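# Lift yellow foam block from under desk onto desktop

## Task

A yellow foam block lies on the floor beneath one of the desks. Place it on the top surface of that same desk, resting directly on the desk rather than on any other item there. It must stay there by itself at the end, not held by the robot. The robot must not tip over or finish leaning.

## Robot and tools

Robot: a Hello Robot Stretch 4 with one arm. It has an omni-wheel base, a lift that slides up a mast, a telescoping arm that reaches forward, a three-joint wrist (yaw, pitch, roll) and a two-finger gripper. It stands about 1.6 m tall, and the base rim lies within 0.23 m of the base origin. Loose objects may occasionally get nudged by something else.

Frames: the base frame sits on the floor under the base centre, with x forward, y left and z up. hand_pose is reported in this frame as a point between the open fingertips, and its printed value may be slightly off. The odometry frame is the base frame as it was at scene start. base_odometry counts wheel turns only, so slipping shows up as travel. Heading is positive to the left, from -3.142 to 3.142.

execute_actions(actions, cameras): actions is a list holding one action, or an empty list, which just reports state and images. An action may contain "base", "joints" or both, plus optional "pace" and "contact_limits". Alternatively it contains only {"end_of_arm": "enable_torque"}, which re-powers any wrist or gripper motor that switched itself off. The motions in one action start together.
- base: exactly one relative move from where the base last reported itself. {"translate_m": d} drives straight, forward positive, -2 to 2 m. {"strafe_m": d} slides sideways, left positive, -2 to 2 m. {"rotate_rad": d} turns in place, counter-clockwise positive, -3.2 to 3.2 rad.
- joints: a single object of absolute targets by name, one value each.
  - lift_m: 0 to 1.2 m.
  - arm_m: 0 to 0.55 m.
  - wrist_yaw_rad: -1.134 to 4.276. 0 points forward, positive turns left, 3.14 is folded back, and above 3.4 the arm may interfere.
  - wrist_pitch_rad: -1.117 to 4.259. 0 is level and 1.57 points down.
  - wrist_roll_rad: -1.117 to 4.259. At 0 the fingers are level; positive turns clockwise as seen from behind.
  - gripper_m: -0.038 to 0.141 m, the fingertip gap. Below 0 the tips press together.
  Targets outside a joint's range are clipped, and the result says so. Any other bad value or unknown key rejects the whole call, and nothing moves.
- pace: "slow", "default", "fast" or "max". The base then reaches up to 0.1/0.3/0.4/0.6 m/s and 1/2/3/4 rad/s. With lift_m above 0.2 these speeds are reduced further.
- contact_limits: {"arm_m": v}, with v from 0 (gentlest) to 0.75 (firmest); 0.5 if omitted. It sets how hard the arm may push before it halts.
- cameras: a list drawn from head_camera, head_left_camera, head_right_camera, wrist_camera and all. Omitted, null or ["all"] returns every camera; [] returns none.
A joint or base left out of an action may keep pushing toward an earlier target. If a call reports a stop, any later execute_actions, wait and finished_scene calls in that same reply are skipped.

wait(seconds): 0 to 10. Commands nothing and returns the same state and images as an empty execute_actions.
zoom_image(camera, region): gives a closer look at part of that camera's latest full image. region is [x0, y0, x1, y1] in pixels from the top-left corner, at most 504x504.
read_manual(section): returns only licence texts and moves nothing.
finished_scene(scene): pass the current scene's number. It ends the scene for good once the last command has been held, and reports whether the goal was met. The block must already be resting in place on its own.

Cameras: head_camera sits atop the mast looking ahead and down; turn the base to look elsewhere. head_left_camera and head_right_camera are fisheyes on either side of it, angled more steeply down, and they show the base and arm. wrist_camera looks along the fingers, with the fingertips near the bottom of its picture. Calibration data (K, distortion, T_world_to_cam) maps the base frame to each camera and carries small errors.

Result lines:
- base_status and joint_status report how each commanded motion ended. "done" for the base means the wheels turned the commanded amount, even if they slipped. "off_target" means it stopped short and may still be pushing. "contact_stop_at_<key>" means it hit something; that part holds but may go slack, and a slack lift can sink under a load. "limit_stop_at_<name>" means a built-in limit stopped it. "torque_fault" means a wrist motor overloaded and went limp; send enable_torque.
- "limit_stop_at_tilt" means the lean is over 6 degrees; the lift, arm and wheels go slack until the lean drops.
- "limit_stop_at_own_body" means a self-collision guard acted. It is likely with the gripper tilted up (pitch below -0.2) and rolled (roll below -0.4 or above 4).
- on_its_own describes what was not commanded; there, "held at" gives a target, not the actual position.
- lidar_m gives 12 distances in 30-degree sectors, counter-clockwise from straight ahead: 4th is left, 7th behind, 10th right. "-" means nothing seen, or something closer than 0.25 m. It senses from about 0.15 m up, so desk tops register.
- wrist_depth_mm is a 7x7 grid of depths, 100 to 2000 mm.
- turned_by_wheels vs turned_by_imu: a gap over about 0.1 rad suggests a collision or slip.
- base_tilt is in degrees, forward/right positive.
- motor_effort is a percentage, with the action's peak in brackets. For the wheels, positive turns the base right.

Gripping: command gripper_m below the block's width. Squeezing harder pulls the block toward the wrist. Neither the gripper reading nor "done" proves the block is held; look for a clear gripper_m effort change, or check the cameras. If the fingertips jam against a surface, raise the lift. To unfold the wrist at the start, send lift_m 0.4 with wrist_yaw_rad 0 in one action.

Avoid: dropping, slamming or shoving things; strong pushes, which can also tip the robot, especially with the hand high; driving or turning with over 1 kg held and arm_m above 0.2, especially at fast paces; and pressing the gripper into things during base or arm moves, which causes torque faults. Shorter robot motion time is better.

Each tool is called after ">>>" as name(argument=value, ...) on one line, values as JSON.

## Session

>>> execute_actions(actions=[])

Scene clock: 0.00 s.
base_odometry: x=+0.000 y=+0.000 heading=+0.000 (m, m, rad; odometry frame)
turned_by_wheels: +0.000 (rad since the last result)
turned_by_imu: +0.000 (rad since the last result)
base_tilt: forward=-0.5 right=+0.4 (deg)
lidar_m: 0.80 0.95 1.75 1.73 1.06 0.91 0.95 1.15 1.64 1.66 0.85 0.77
base_status: not commanded
joint_positions: lift_m=+0.183 arm_m=-0.001 wrist_yaw_rad=+3.153 wrist_pitch_rad=+0.016 wrist_roll_rad=-0.011 gripper_m=+0.057
joint_status: not commanded
motor_effort: lift_m=+20 arm_m=-1 wrist_yaw_rad=-2 wrist_pitch_rad=-6 wrist_roll_rad=+2 gripper_m=+0 wheel_0=+0 wheel_1=+0 wheel_2=+0 (%)
hand_pose: x=-0.1197 y=+0.0841 z=+0.3561 quat_wxyz=(-0.006, -0.008, -0.005, +1.000) (m; base frame)
wrist_depth_mm: - 144 255 1078 1025 946 891 / - 117 142 1138 1025 931 891 / - 113 141 1060 1025 946 866 / - 121 151 1098 1025 946 866 / 143 142 1182 1098 1008 946 866 / 224 1366 1229 1078 212 917 866 / 222 1118 946 931 917 891 854
pictures: head_camera, head_left_camera, head_right_camera, wrist_camera
camera_calibration (this result's frames):
wrist_camera: T_world_to_cam=[[-0.0580883, 0.997693, -0.035141, -0.0674545], [-0.00975791, -0.0357662, -0.999313, 0.425146], [-0.998264, -0.0577055, 0.011813, 0.106594], [0, 0, 0, 1]] pos_world=[0.106639, 0.0886558, 0.421224]
Images, in order (width x height): head_camera 420x560, head_left_camera 420x672, head_right_camera 420x672, wrist_camera 616x392.

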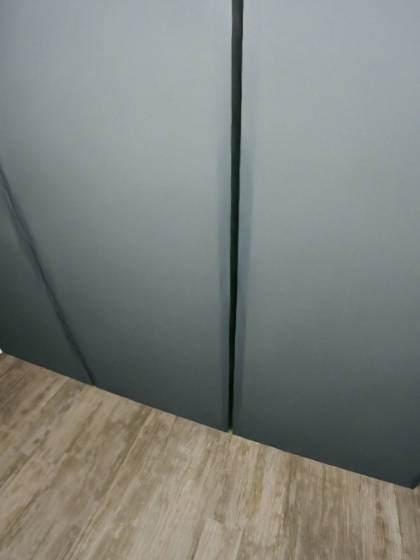

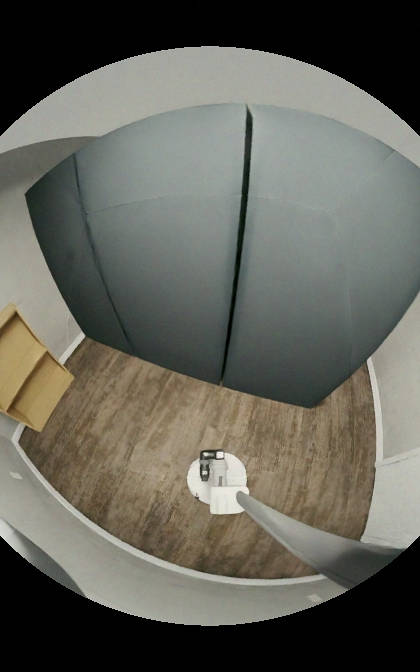

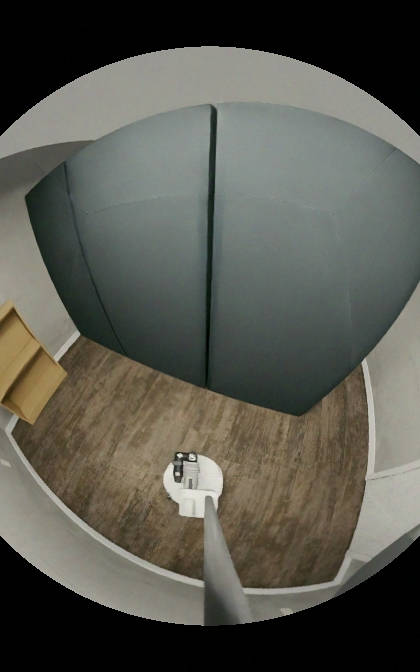

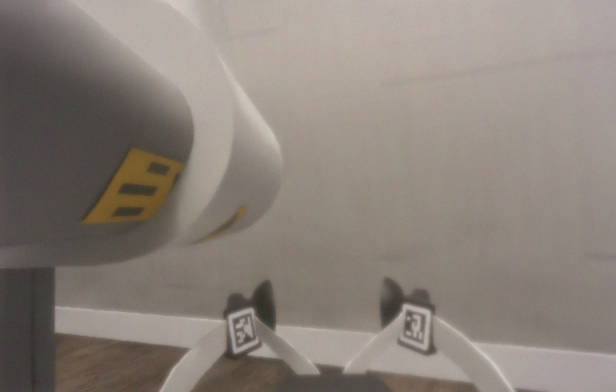

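>>> execute_actions(actions=[{"base":{"rotate_rad":-0.3},"pace":"fast"}], cameras=[])

>>> execute_actions(actions=[{"base":{"strafe_m":-1.15},"pace":"fast"}], cameras=["head_camera","head_left_camera"])

Scene clock: 8.87 s.
base_odometry: x=+0.000 y=+0.000 heading=-0.300 (m, m, rad; odometry frame)
turned_by_wheels: -0.300 (rad since the last result)
turned_by_imu: -0.300 (rad since the last result)
base_tilt: forward=-0.5 right=+0.3 (deg)
lidar_m: 0.77 0.84 1.15 1.76 1.30 0.93 0.92 0.96 1.34 1.63 1.74 0.79
base_status: done
joint_positions: lift_m=+0.183 arm_m=-0.001 wrist_yaw_rad=+3.153 wrist_pitch_rad=+0.016 wrist_roll_rad=-0.011 gripper_m=+0.057
joint_status: not commanded
motor_effort: lift_m=+20(20) arm_m=-1(1) wrist_yaw_rad=-3(1) wrist_pitch_rad=-6(6) wrist_roll_rad=+2(1) gripper_m=-1(6) wheel_0=+1(7) wheel_1=+0(8) wheel_2=+0(7) (%)
hand_pose: x=-0.1197 y=+0.0841 z=+0.3561 quat_wxyz=(-0.006, -0.008, -0.005, +1.000) (m; base frame)
wrist_depth_mm: - 144 255 1060 1042 1060 1042 / - 117 142 1098 1025 1060 1008 / - 113 141 1060 1042 1025 1025 / - 121 151 1060 1042 1025 976 / 143 141 1060 1060 1025 1025 991 / 223 1078 1078 1042 212 1025 1008 / 222 1060 946 931 904 904 976
pictures: none
No camera images: the call's "cameras" was empty. Leave "cameras" out to get every camera's image.

Scene clock: 12.97 s.
base_odometry: x=-0.340 y=-1.099 heading=-0.300 (m, m, rad; odometry frame)
turned_by_wheels: +0.000 (rad since the last result)
turned_by_imu: +0.001 (rad since the last result)
base_tilt: forward=-0.7 right=+0.3 (deg)
lidar_m: 2.16 0.86 1.11 2.91 1.31 0.99 0.96 0.62 0.49 0.46 0.52 0.76
base_status: done
joint_positions: lift_m=+0.183 arm_m=-0.001 wrist_yaw_rad=+3.153 wrist_pitch_rad=+0.016 wrist_roll_rad=-0.011 gripper_m=+0.057
joint_status: not commanded
motor_effort: lift_m=+20(20) arm_m=-1(1) wrist_yaw_rad=-1(2) wrist_pitch_rad=-6(6) wrist_roll_rad=+1(2) gripper_m=-1(2) wheel_0=+0(13) wheel_1=-1(11) wheel_2=+0(0) (%)
hand_pose: x=-0.1197 y=+0.0841 z=+0.3561 quat_wxyz=(-0.006, -0.008, -0.005, +1.000) (m; base frame)
wrist_depth_mm: - 144 254 1098 1098 1060 1060 / - 117 142 1138 1078 1078 1025 / - 113 141 1098 1098 1042 1060 / - 121 152 1118 1098 1060 1042 / 143 142 1118 1060 1060 1060 1042 / 222 1118 1098 1078 213 1060 1025 / 222 1042 946 946 904 917 991
pictures: head_camera, head_left_camera
Images, in order (width x height): head_camera 420x560, head_left_camera 420x672.

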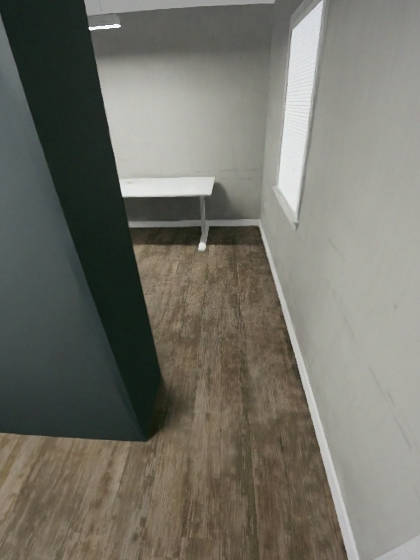

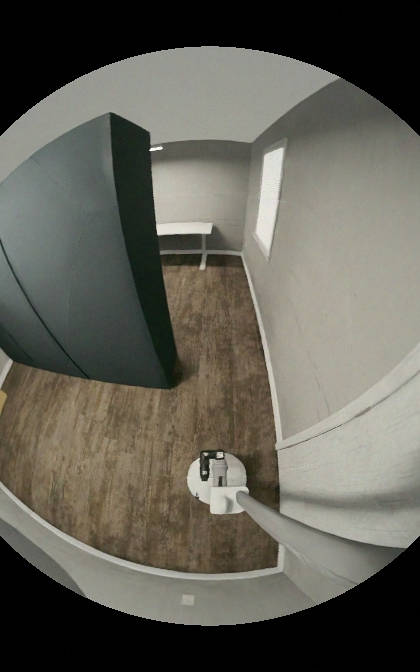

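>>> execute_actions(actions=[{"base":{"strafe_m":-0.1},"pace":"fast"}], cameras=[])

>>> execute_actions(actions=[{"base":{"translate_m":1.9},"pace":"fast"}], cameras=[])

>>> execute_actions(actions=[{"base":{"rotate_rad":1.2},"joints":{"lift_m":0.4},"pace":"fast"}])

Scene clock: 20.97 s.
base_odometry: x=-0.369 y=-1.194 heading=-0.300 (m, m, rad; odometry frame)
turned_by_wheels: +0.000 (rad since the last result)
turned_by_imu: +0.001 (rad since the last result)
base_tilt: forward=-0.5 right=+0.3 (deg)
lidar_m: 1.87 0.91 1.10 3.00 1.34 0.99 0.96 0.53 0.39 0.37 0.40 0.62
base_status: done
joint_positions: lift_m=+0.183 arm_m=-0.001 wrist_yaw_rad=+3.153 wrist_pitch_rad=+0.016 wrist_roll_rad=-0.011 gripper_m=+0.057
joint_status: not commanded
motor_effort: lift_m=+20(20) arm_m=-1(1) wrist_yaw_rad=-1(3) wrist_pitch_rad=-6(6) wrist_roll_rad=+1(2) gripper_m=-1(2) wheel_0=+0(10) wheel_1=+0(11) wheel_2=+0(1) (%)
hand_pose: x=-0.1197 y=+0.0841 z=+0.3561 quat_wxyz=(-0.006, -0.008, -0.005, +1.000) (m; base frame)
wrist_depth_mm: - 144 254 1118 1118 1098 1078 / - 117 142 1118 1078 1098 1060 / - 113 141 1098 1098 1078 1025 / - 121 152 1098 1078 1042 1025 / 143 142 1118 1098 1078 1042 1042 / 224 976 1078 1078 213 1060 1042 / 222 931 917 946 904 904 1008
pictures: none
No camera images: the call's "cameras" was empty. Leave "cameras" out to get every camera's image.

Scene clock: 27.07 s.
base_odometry: x=+1.446 y=-1.756 heading=-0.300 (m, m, rad; odometry frame)
turned_by_wheels: +0.000 (rad since the last result)
turned_by_imu: -0.005 (rad since the last result)
base_tilt: forward=-0.6 right=+0.3 (deg)
lidar_m: 1.08 1.14 1.63 2.42 0.96 0.86 1.69 0.65 0.49 0.40 0.45 0.62
base_status: done
joint_positions: lift_m=+0.183 arm_m=-0.001 wrist_yaw_rad=+3.153 wrist_pitch_rad=+0.016 wrist_roll_rad=-0.011 gripper_m=+0.057
joint_status: not commanded
motor_effort: lift_m=+20(20) arm_m=-1(1) wrist_yaw_rad=-1(0) wrist_pitch_rad=-6(7) wrist_roll_rad=+1(2) gripper_m=-2(1) wheel_0=-1(5) wheel_1=-2(7) wheel_2=+1(12) (%)
hand_pose: x=-0.1197 y=+0.0841 z=+0.3561 quat_wxyz=(-0.006, -0.008, -0.005, +1.000) (m; base frame)
wrist_depth_mm: - 144 255 - - 1025 1138 / - 117 142 - - 1042 1182 / - 113 141 - - 1042 854 / - 121 152 - - 1042 1205 / 143 142 1808 - - 1060 1205 / 224 1078 1430 1661 212 1060 1025 / 223 976 946 931 904 878 778
pictures: none
No camera images: the call's "cameras" was empty. Leave "cameras" out to get every camera's image.

Scene clock: 28.67 s.
base_odometry: x=+1.446 y=-1.756 heading=+0.900 (m, m, rad; odometry frame)
turned_by_wheels: +1.200 (rad since the last result)
turned_by_imu: +1.207 (rad since the last result)
base_tilt: forward=-0.6 right=+0.3 (deg)
lidar_m: 1.93 1.66 0.85 0.84 1.14 0.56 0.46 0.38 0.48 0.72 1.08 1.19
base_status: done
joint_positions: lift_m=+0.400 arm_m=-0.001 wrist_yaw_rad=+3.153 wrist_pitch_rad=+0.016 wrist_roll_rad=-0.011 gripper_m=+0.057
joint_status: all done
motor_effort: lift_m=+23(25) arm_m=-1(1) wrist_yaw_rad=-2(0) wrist_pitch_rad=-6(6) wrist_roll_rad=+2(2) gripper_m=-4(2) wheel_0=+0(6) wheel_1=-1(8) wheel_2=+1(8) (%)
hand_pose: x=-0.1197 y=+0.0841 z=+0.5733 quat_wxyz=(-0.006, -0.008, -0.005, +1.000) (m; base frame)
wrist_depth_mm: - 144 254 661 715 768 854 / - 117 142 654 707 778 831 / - 113 141 640 699 768 831 / - 121 151 640 691 750 820 / 143 142 597 640 691 741 831 / 224 559 580 627 213 741 798 / 222 549 574 615 668 707 798
pictures: head_camera, head_left_camera, head_right_camera, wrist_camera
camera_calibration (this result's frames):
wrist_camera: T_world_to_cam=[[-0.0580634, 0.997694, -0.0351413, -0.0598257], [-0.00975867, -0.0357662, -0.999313, 0.642194], [-0.998265, -0.0576805, 0.0118129, 0.104034], [0, 0, 0, 1]] pos_world=[0.106647, 0.0886574, 0.638421]
Images, in order (width x height): head_camera 420x560, head_left_camera 420x672, head_right_camera 420x672, wrist_camera 616x392.

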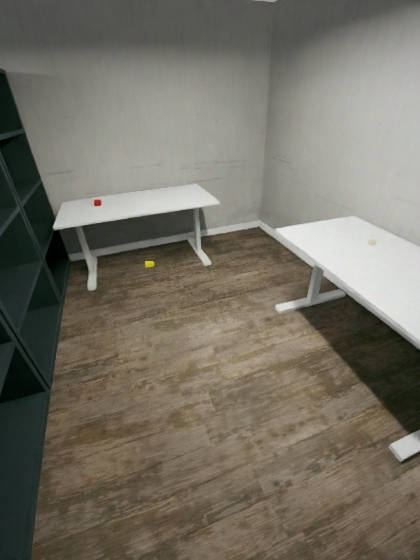

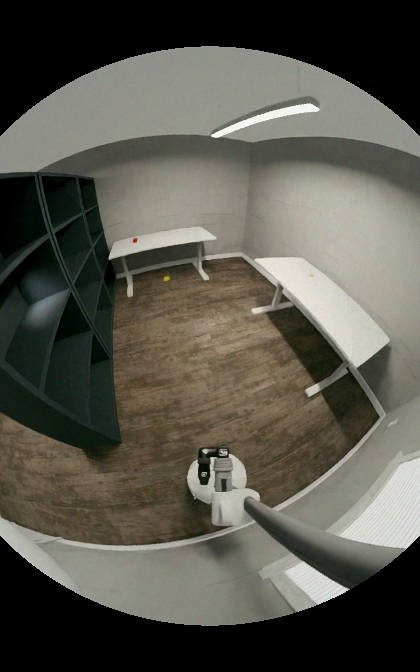

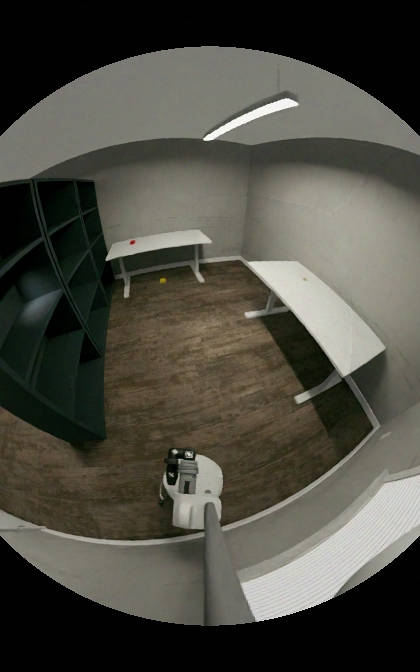

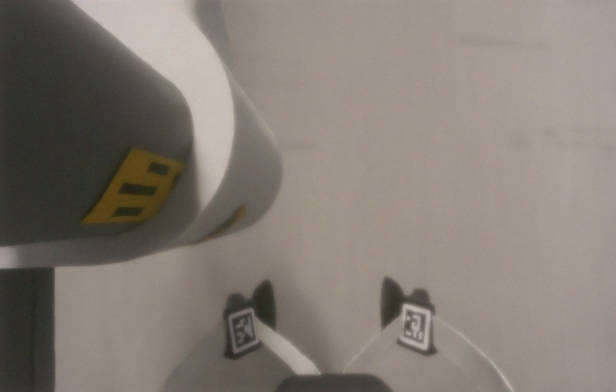

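>>> execute_actions(actions=[{"base":{"rotate_rad":0.37},"joints":{"wrist_yaw_rad":0},"pace":"fast"}], cameras=[])

>>> execute_actions(actions=[{"base":{"strafe_m":-0.18},"joints":{"lift_m":0.2,"wrist_pitch_rad":0.7,"gripper_m":0.13},"pace":"fast"}], cameras=[])

>>> execute_actions(actions=[{"base":{"translate_m":1.78},"joints":{"lift_m":0.08,"arm_m":0.3},"pace":"max"}], cameras=["head_camera","wrist_camera"])

Scene clock: 39.67 s.
base_odometry: x=+1.446 y=-1.756 heading=+1.270 (m, m, rad; odometry frame)
turned_by_wheels: +0.370 (rad since the last result)
turned_by_imu: +0.374 (rad since the last result)
base_tilt: forward=-0.6 right=+0.3 (deg)
lidar_m: 2.50 0.94 0.83 1.69 0.68 0.46 0.43 0.44 0.62 1.08 1.11 1.57
base_status: done
joint_positions: lift_m=+0.400 arm_m=-0.001 wrist_yaw_rad=+0.000 wrist_pitch_rad=+0.016 wrist_roll_rad=-0.011 gripper_m=+0.057
joint_status: all done
motor_effort: lift_m=+23(23) arm_m=-1(1) wrist_yaw_rad=-3(7) wrist_pitch_rad=-6(6) wrist_roll_rad=+2(2) gripper_m=+2(2) wheel_0=+0(5) wheel_1=+0(6) wheel_2=+2(7) (%)
hand_pose: x=+0.4583 y=-0.0873 z=+0.5733 quat_wxyz=(+1.000, -0.005, +0.008, +0.000) (m; base frame)
wrist_depth_mm: 1229 1808 - - - - - / 1182 - - - - - - / 1205 - - - - - - / 1182 - - - - - - / 1182 - - - - - - / 1182 - - - 212 - - / 1160 1576 1397 1397 1336 1336 1499
pictures: none
No camera images: the call's "cameras" was empty. Leave "cameras" out to get every camera's image.

Scene clock: 41.33 s.
base_odometry: x=+1.618 y=-1.809 heading=+1.270 (m, m, rad; odometry frame)
turned_by_wheels: +0.000 (rad since the last result)
turned_by_imu: +0.001 (rad since the last result)
base_tilt: forward=-0.5 right=+0.3 (deg)
lidar_m: 2.49 1.19 0.97 1.81 0.70 0.44 0.42 0.43 0.63 0.90 0.89 1.31
base_status: done
joint_positions: lift_m=+0.200 arm_m=-0.001 wrist_yaw_rad=+0.000 wrist_pitch_rad=+0.702 wrist_roll_rad=-0.011 gripper_m=+0.130
joint_status: all done
motor_effort: lift_m=+17(19) arm_m=-1(1) wrist_yaw_rad=-3(3) wrist_pitch_rad=-4(4) wrist_roll_rad=+2(2) gripper_m=+3(0) wheel_0=+0(9) wheel_1=+0(10) wheel_2=+1(2) (%)
hand_pose: x=+0.3901 y=-0.0874 z=+0.1923 quat_wxyz=(+0.939, -0.005, +0.344, +0.002) (m; base frame)
wrist_depth_mm: 1499 1661 1537 1430 1430 1336 1308 / 1138 1098 1078 1025 976 976 946 / 854 820 809 788 759 741 723 / 676 668 647 634 627 603 597 / 554 554 544 535 521 512 512 / 480 473 452 459 452 209 442 / 418 407 399 160 377 382 389
pictures: none
No camera images: the call's "cameras" was empty. Leave "cameras" out to get every camera's image.

Scene clock: 45.87 s.
base_odometry: x=+2.145 y=-0.109 heading=+1.270 (m, m, rad; odometry frame)
turned_by_wheels: +0.000 (rad since the last result)
turned_by_imu: -0.005 (rad since the last result)
base_tilt: forward=-0.6 right=+0.3 (deg)
lidar_m: 0.70 0.76 0.86 0.80 0.85 1.19 2.24 1.32 0.99 0.93 1.03 0.75
base_status: done
joint_positions: lift_m=+0.080 arm_m=+0.299 wrist_yaw_rad=+0.000 wrist_pitch_rad=+0.702 wrist_roll_rad=-0.011 gripper_m=+0.130
joint_status: all done
motor_effort: lift_m=+18(18) arm_m=+5(6) wrist_yaw_rad=-2(1) wrist_pitch_rad=-4(6) wrist_roll_rad=+1(2) gripper_m=+0(0) wheel_0=+0(4) wheel_1=+1(5) wheel_2=-1(14) (%)
hand_pose: x=+0.6903 y=-0.0874 z=+0.0721 quat_wxyz=(+0.939, -0.005, +0.344, +0.002) (m; base frame)
wrist_depth_mm: 891 931 891 891 878 866 831 / 759 741 707 691 676 647 627 / 580 554 554 496 521 508 496 / 459 449 436 433 421 415 404 / 377 373 366 362 355 349 347 / 329 322 307 312 306 210 300 / 285 276 270 160 259 260 266
pictures: head_camera, wrist_camera
camera_calibration (this result's frames):
wrist_camera: T_world_to_cam=[[0.0138963, -0.998299, -0.0566178, -0.0818966], [-0.624804, 0.0355383, -0.779973, 0.558103], [0.780658, 0.0462137, -0.623247, -0.26446], [0, 0, 0, 1]] pos_world=[0.556295, -0.0893697, 0.265844]
Images, in order (width x height): head_camera 420x560, wrist_camera 616x392.

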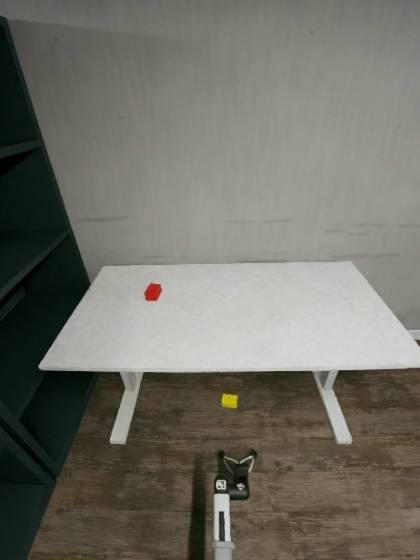

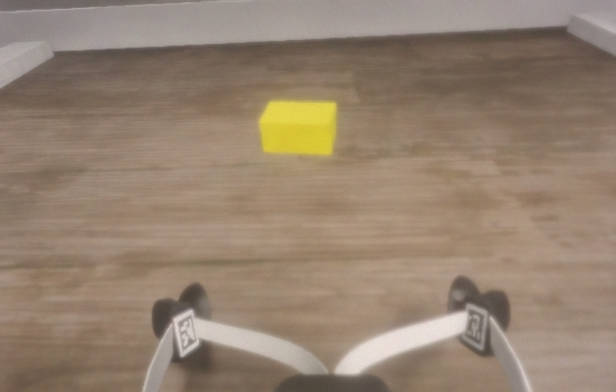

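>>> execute_actions(actions=[{"base":{"translate_m":0.06},"joints":{"lift_m":0.04,"wrist_yaw_rad":0.11,"arm_m":0.55}}], cameras=["wrist_camera"])

Scene clock: 53.70 s.
base_odometry: x=+2.163 y=-0.052 heading=+1.270 (m, m, rad; odometry frame)
turned_by_wheels: +0.000 (rad since the last result)
turned_by_imu: +0.001 (rad since the last result)
base_tilt: forward=-0.6 right=+0.3 (deg)
lidar_m: 0.62 0.69 0.85 0.82 0.86 1.24 2.30 1.31 0.96 0.95 0.93 0.68
base_status: done
joint_positions: lift_m=+0.040 arm_m=+0.548 wrist_yaw_rad=+0.110 wrist_pitch_rad=+0.702 wrist_roll_rad=-0.011 gripper_m=+0.130
joint_status: all done
joint sent to its limit — the command would take arm_m past its upper limit, so that joint was sent only as far as its limit.
motor_effort: lift_m=+16(17) arm_m=+6(5) wrist_yaw_rad=-1(1) wrist_pitch_rad=-5(5) wrist_roll_rad=+1(2) gripper_m=-1(1) wheel_0=-1(3) wheel_1=+0(2) wheel_2=+1(7) (%)
hand_pose: x=+0.9472 y=-0.0627 z=+0.0323 quat_wxyz=(+0.938, -0.024, +0.343, +0.054) (m; base frame)
wrist_depth_mm: 661 640 621 609 591 574 564 / 654 634 609 585 574 559 535 / 480 477 455 452 439 430 424 / 387 379 373 364 355 351 345 / 320 317 309 243 300 297 291 / 276 272 215 209 213 209 253 / 241 234 229 160 195 221 224
pictures: wrist_camera
camera_calibration (this result's frames):
wrist_camera: T_world_to_cam=[[0.123375, -0.990744, -0.0566181, -0.166282], [-0.624947, -0.0332509, -0.779959, 0.682494], [0.770857, 0.131611, -0.623265, -0.47639], [0, 0, 0, 1]] pos_world=[0.814266, -0.0793516, 0.225986]
Images, in order (width x height): wrist_camera 616x392.

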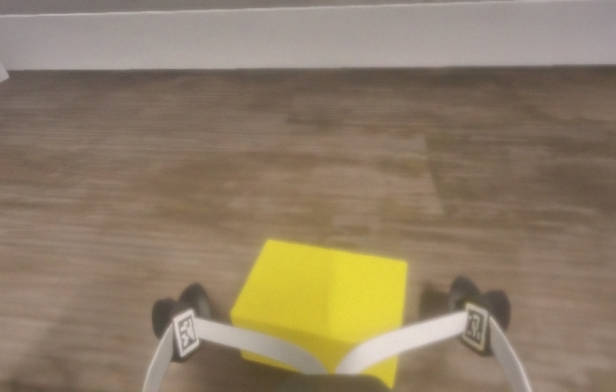

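>>> execute_actions(actions=[{"joints":{"gripper_m":0.03}}], cameras=["wrist_camera"])

>>> execute_actions(actions=[{"joints":{"lift_m":0.15,"arm_m":0.0},"pace":"fast"}], cameras=["wrist_camera","head_camera"])

Scene clock: 59.83 s.
base_odometry: x=+2.163 y=-0.052 heading=+1.270 (m, m, rad; odometry frame)
turned_by_wheels: +0.000 (rad since the last result)
turned_by_imu: +0.002 (rad since the last result)
base_tilt: forward=-0.5 right=+0.2 (deg)
lidar_m: 0.65 0.69 0.86 0.81 0.86 1.20 2.30 1.29 0.98 0.94 0.97 0.67
base_status: not commanded
joint_positions: lift_m=+0.040 arm_m=+0.548 wrist_yaw_rad=+0.110 wrist_pitch_rad=+0.702 wrist_roll_rad=-0.011 gripper_m=+0.030
joint_status: all done
motor_effort: lift_m=+16(17) arm_m=+6(6) wrist_yaw_rad=-3(3) wrist_pitch_rad=-4(5) wrist_roll_rad=+2(2) gripper_m=-21(19) wheel_0=-1(1) wheel_1=+0(0) wheel_2=+1(1) (%)
hand_pose: x=+0.9472 y=-0.0627 z=+0.0323 quat_wxyz=(+0.938, -0.024, +0.343, +0.054) (m; base frame)
wrist_depth_mm: 654 634 621 609 585 569 554 / 647 621 609 591 569 549 535 / 480 473 455 449 439 427 418 / 387 382 370 364 357 349 345 / 322 315 309 227 298 296 294 / 274 271 200 195 200 249 254 / 241 175 193 183 179 215 223
pictures: wrist_camera
camera_calibration (this result's frames):
wrist_camera: T_world_to_cam=[[0.123373, -0.990744, -0.0566186, -0.166281], [-0.624976, -0.0332542, -0.779936, 0.68251], [0.770834, 0.131608, -0.623293, -0.476367], [0, 0, 0, 1]] pos_world=[0.814266, -0.0793515, 0.225983]
Images, in order (width x height): wrist_camera 616x392.

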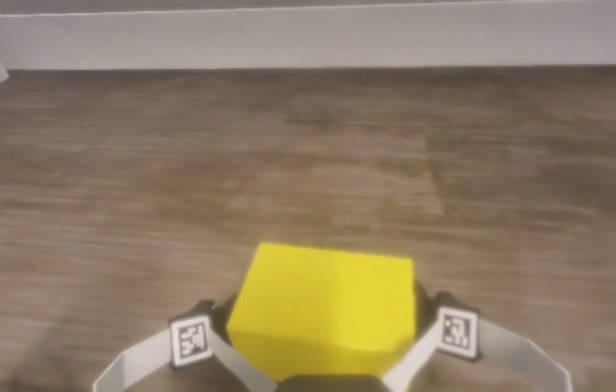

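Scene clock: 62.03 s.
base_odometry: x=+2.163 y=-0.052 heading=+1.270 (m, m, rad; odometry frame)
turned_by_wheels: +0.000 (rad since the last result)
turned_by_imu: +0.001 (rad since the last result)
base_tilt: forward=-0.5 right=+0.3 (deg)
lidar_m: 0.64 0.69 0.86 0.82 0.88 1.20 2.31 1.29 0.97 0.96 0.97 0.69
base_status: not commanded
joint_positions: lift_m=+0.150 arm_m=+0.001 wrist_yaw_rad=+0.110 wrist_pitch_rad=+0.702 wrist_roll_rad=-0.011 gripper_m=+0.030
joint_status: all done
motor_effort: lift_m=+23(26) arm_m=-6(6) wrist_yaw_rad=-1(2) wrist_pitch_rad=-6(6) wrist_roll_rad=+2(2) gripper_m=-21(20) wheel_0=-1(1) wheel_1=+0(0) wheel_2=+0(1) (%)
hand_pose: x=+0.4004 y=-0.0628 z=+0.1416 quat_wxyz=(+0.937, -0.024, +0.343, +0.053) (m; base frame)
wrist_depth_mm: 842 1182 1182 1118 1098 1060 1008 / 878 946 931 904 878 831 809 / 715 715 683 676 661 647 634 / 585 574 564 544 539 535 517 / 488 477 466 226 452 445 436 / 418 410 199 195 199 377 382 / 364 175 192 183 179 325 338
pictures: head_camera, wrist_camera
camera_calibration (this result's frames):
wrist_camera: T_world_to_cam=[[0.123012, -0.990788, -0.0566251, -0.0925712], [-0.625356, -0.0330838, -0.779638, 0.426152], [0.770583, 0.131316, -0.623665, 0.0134309], [0, 0, 0, 1]] pos_world=[0.267534, -0.0793834, 0.335379]
Images, in order (width x height): head_camera 420x560, wrist_camera 616x392.

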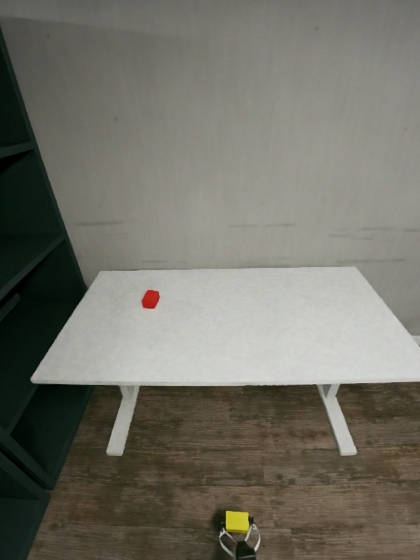

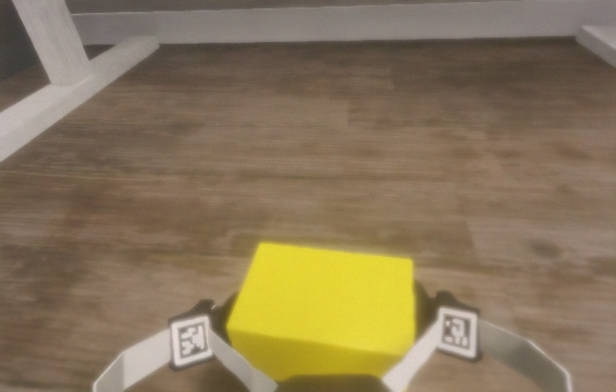

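Desk height may differ; raise and check depth.

>>> execute_actions(actions=[{"joints":{"lift_m":0.9},"pace":"fast"}], cameras=[])

>>> execute_actions(actions=[{"joints":{"arm_m":0.5},"pace":"fast"}], cameras=["wrist_camera","head_camera"])

Scene clock: 69.47 s.
base_odometry: x=+2.163 y=-0.052 heading=+1.270 (m, m, rad; odometry frame)
turned_by_wheels: +0.000 (rad since the last result)
turned_by_imu: +0.002 (rad since the last result)
base_tilt: forward=-0.6 right=+0.4 (deg)
lidar_m: 0.60 0.68 0.86 0.82 0.87 1.23 2.29 1.27 0.96 0.93 0.95 0.68
base_status: not commanded
joint_positions: lift_m=+0.900 arm_m=+0.001 wrist_yaw_rad=+0.110 wrist_pitch_rad=+0.702 wrist_roll_rad=-0.011 gripper_m=+0.030
joint_status: all done
motor_effort: lift_m=+23(25) arm_m=-6(6) wrist_yaw_rad=-1(2) wrist_pitch_rad=-6(6) wrist_roll_rad=+2(2) gripper_m=-23(23) wheel_0=-1(1) wheel_1=+0(0) wheel_2=+0(0) (%)
hand_pose: x=+0.4004 y=-0.0627 z=+0.8916 quat_wxyz=(+0.937, -0.024, +0.343, +0.053) (m; base frame)
wrist_depth_mm: 1229 1205 1160 1138 1138 1098 1060 / 1281 1042 960 976 946 904 878 / 809 778 768 741 715 699 699 / 640 627 615 597 591 585 564 / 1499 1499 1499 226 1366 1430 976 / 1281 1308 199 196 198 1255 1229 / 1160 174 192 183 179 1060 1118
pictures: none
No camera images: the call's "cameras" was empty. Leave "cameras" out to get every camera's image.

Scene clock: 71.57 s.
base_odometry: x=+2.163 y=-0.052 heading=+1.270 (m, m, rad; odometry frame)
turned_by_wheels: +0.000 (rad since the last result)
turned_by_imu: +0.001 (rad since the last result)
base_tilt: forward=-0.5 right=+0.3 (deg)
lidar_m: 0.66 0.70 0.85 0.82 0.85 1.22 2.29 1.32 0.96 0.95 0.94 0.68
base_status: not commanded
joint_positions: lift_m=+0.900 arm_m=+0.499 wrist_yaw_rad=+0.110 wrist_pitch_rad=+0.702 wrist_roll_rad=-0.011 gripper_m=+0.030
joint_status: all done
motor_effort: lift_m=+23(23) arm_m=+6(7) wrist_yaw_rad=-3(1) wrist_pitch_rad=-5(6) wrist_roll_rad=+2(2) gripper_m=-24(16) wheel_0=-1(1) wheel_1=+0(0) wheel_2=+0(0) (%)
hand_pose: x=+0.8985 y=-0.0627 z=+0.8917 quat_wxyz=(+0.938, -0.024, +0.343, +0.054) (m; base frame)
wrist_depth_mm: 732 699 683 668 647 627 621 / 809 778 750 732 715 683 661 / 798 768 759 741 723 707 683 / 634 615 603 585 585 574 564 / 517 517 512 227 492 488 477 / 449 442 198 196 199 410 413 / 394 175 191 183 178 351 366
pictures: head_camera, wrist_camera
camera_calibration (this result's frames):
wrist_camera: T_world_to_cam=[[0.12342, -0.990738, -0.0566203, -0.111642], [-0.625066, -0.0332982, -0.779861, 1.32235], [0.770753, 0.131642, -0.623386, 0.0970102], [0, 0, 0, 1]] pos_world=[0.765566, -0.0793462, 1.08541]
Images, in order (width x height): head_camera 420x560, wrist_camera 616x392.

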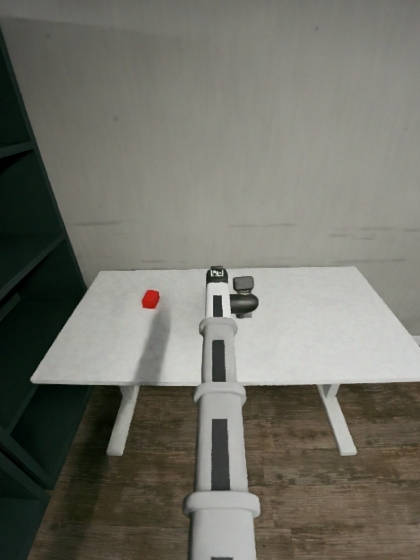

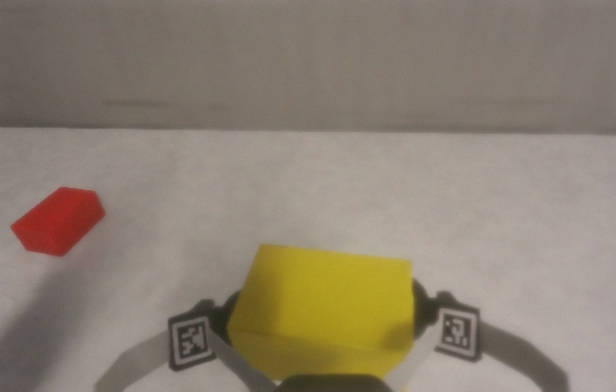

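>>> execute_actions(actions=[{"joints":{"lift_m":0.766}}], cameras=[])

>>> execute_actions(actions=[{"joints":{"gripper_m":0.12}}], cameras=["wrist_camera"])

>>> execute_actions(actions=[{"joints":{"lift_m":0.9},"pace":"fast"}], cameras=["wrist_camera","head_camera"])

Scene clock: 78.47 s.
base_odometry: x=+2.163 y=-0.052 heading=+1.270 (m, m, rad; odometry frame)
turned_by_wheels: +0.000 (rad since the last result)
turned_by_imu: +0.001 (rad since the last result)
base_tilt: forward=-0.5 right=+0.3 (deg)
lidar_m: 0.64 0.69 0.85 0.83 0.86 1.22 2.30 1.31 0.97 0.92 0.97 0.69
base_status: not commanded
joint_positions: lift_m=+0.766 arm_m=+0.499 wrist_yaw_rad=+0.110 wrist_pitch_rad=+0.702 wrist_roll_rad=-0.011 gripper_m=+0.030
joint_status: all done
motor_effort: lift_m=+16(21) arm_m=+6(5) wrist_yaw_rad=-2(3) wrist_pitch_rad=-5(6) wrist_roll_rad=+2(2) gripper_m=-18(21) wheel_0=-1(1) wheel_1=+0(0) wheel_2=+0(0) (%)
hand_pose: x=+0.8985 y=-0.0627 z=+0.7583 quat_wxyz=(+0.938, -0.024, +0.343, +0.054) (m; base frame)
wrist_depth_mm: 723 715 691 676 654 627 621 / 661 647 627 603 585 564 549 / 452 484 473 462 452 442 427 / 399 389 379 370 366 359 357 / 329 325 320 226 309 303 298 / 285 278 199 194 199 255 259 / 248 175 192 182 178 222 230
pictures: none
No camera images: the call's "cameras" was empty. Leave "cameras" out to get every camera's image.

Scene clock: 80.23 s.
base_odometry: x=+2.163 y=-0.052 heading=+1.270 (m, m, rad; odometry frame)
turned_by_wheels: +0.000 (rad since the last result)
turned_by_imu: +0.001 (rad since the last result)
base_tilt: forward=-0.5 right=+0.4 (deg)
lidar_m: 0.65 0.68 0.87 0.82 0.88 1.20 2.27 1.34 0.96 0.94 0.91 0.68
base_status: not commanded
joint_positions: lift_m=+0.766 arm_m=+0.499 wrist_yaw_rad=+0.110 wrist_pitch_rad=+0.702 wrist_roll_rad=-0.011 gripper_m=+0.120
joint_status: all done
motor_effort: lift_m=+16(16) arm_m=+6(5) wrist_yaw_rad=-1(2) wrist_pitch_rad=-5(5) wrist_roll_rad=+2(3) gripper_m=+1(21) wheel_0=-1(1) wheel_1=-1(0) wheel_2=+0(0) (%)
hand_pose: x=+0.8985 y=-0.0627 z=+0.7583 quat_wxyz=(+0.938, -0.024, +0.343, +0.054) (m; base frame)
wrist_depth_mm: 732 707 683 668 654 634 621 / 654 640 627 597 585 569 554 / 455 488 477 459 449 442 430 / 394 387 382 375 368 359 353 / 329 325 319 315 307 304 298 / 282 278 223 216 219 211 260 / 247 238 232 165 199 222 230
pictures: wrist_camera
camera_calibration (this result's frames):
wrist_camera: T_world_to_cam=[[0.123417, -0.990738, -0.0566202, -0.119194], [-0.625066, -0.0332959, -0.779861, 1.2183], [0.770753, 0.131639, -0.623386, 0.0138329], [0, 0, 0, 1]] pos_world=[0.765569, -0.0793466, 0.951982]
Images, in order (width x height): wrist_camera 616x392.

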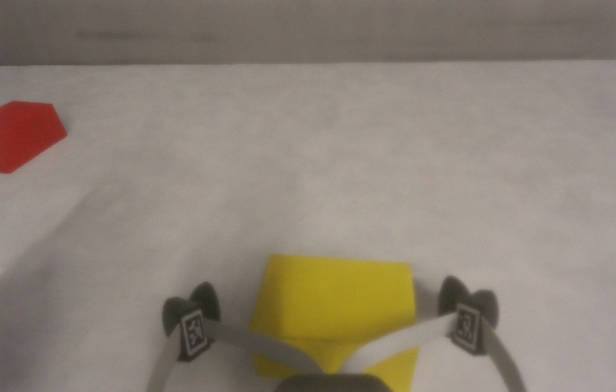

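Scene clock: 81.57 s.
base_odometry: x=+2.163 y=-0.052 heading=+1.270 (m, m, rad; odometry frame)
turned_by_wheels: +0.000 (rad since the last result)
turned_by_imu: +0.000 (rad since the last result)
base_tilt: forward=-0.6 right=+0.3 (deg)
lidar_m: 0.65 0.70 0.86 0.82 0.87 1.21 2.31 1.34 0.97 0.96 0.97 0.69
base_status: not commanded
joint_positions: lift_m=+0.900 arm_m=+0.499 wrist_yaw_rad=+0.110 wrist_pitch_rad=+0.702 wrist_roll_rad=-0.011 gripper_m=+0.120
joint_status: all done
motor_effort: lift_m=+23(25) arm_m=+5(5) wrist_yaw_rad=-2(2) wrist_pitch_rad=-5(5) wrist_roll_rad=+2(2) gripper_m=+1(3) wheel_0=-1(1) wheel_1=+0(0) wheel_2=+0(0) (%)
hand_pose: x=+0.8985 y=-0.0627 z=+0.8917 quat_wxyz=(+0.938, -0.024, +0.343, +0.054) (m; base frame)
wrist_depth_mm: 732 707 691 676 640 640 621 / 798 778 750 723 715 683 668 / 788 778 759 732 723 707 683 / 634 627 597 597 580 574 564 / 512 521 512 496 496 480 473 / 452 442 424 430 424 211 415 / 397 379 373 165 357 353 370
pictures: head_camera, wrist_camera
camera_calibration (this result's frames):
wrist_camera: T_world_to_cam=[[0.123416, -0.990738, -0.0566203, -0.111638], [-0.625066, -0.0332956, -0.779862, 1.32238], [0.770754, 0.131639, -0.623386, 0.0970184], [0, 0, 0, 1]] pos_world=[0.765572, -0.0793467, 1.08543]
Images, in order (width x height): head_camera 420x560, wrist_camera 616x392.

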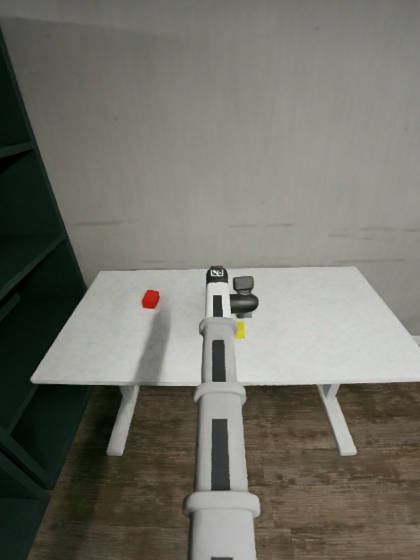

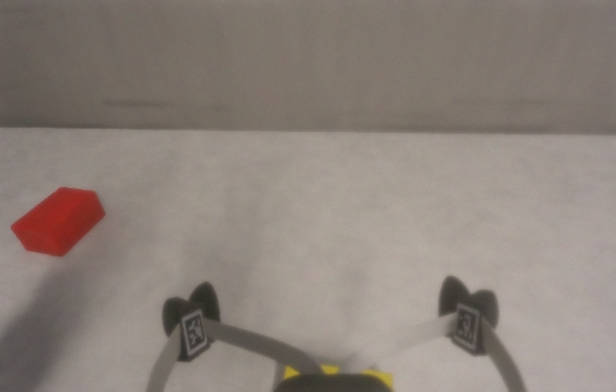

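>>> finished_scene(scene=2)

The scene is finished: the task was done.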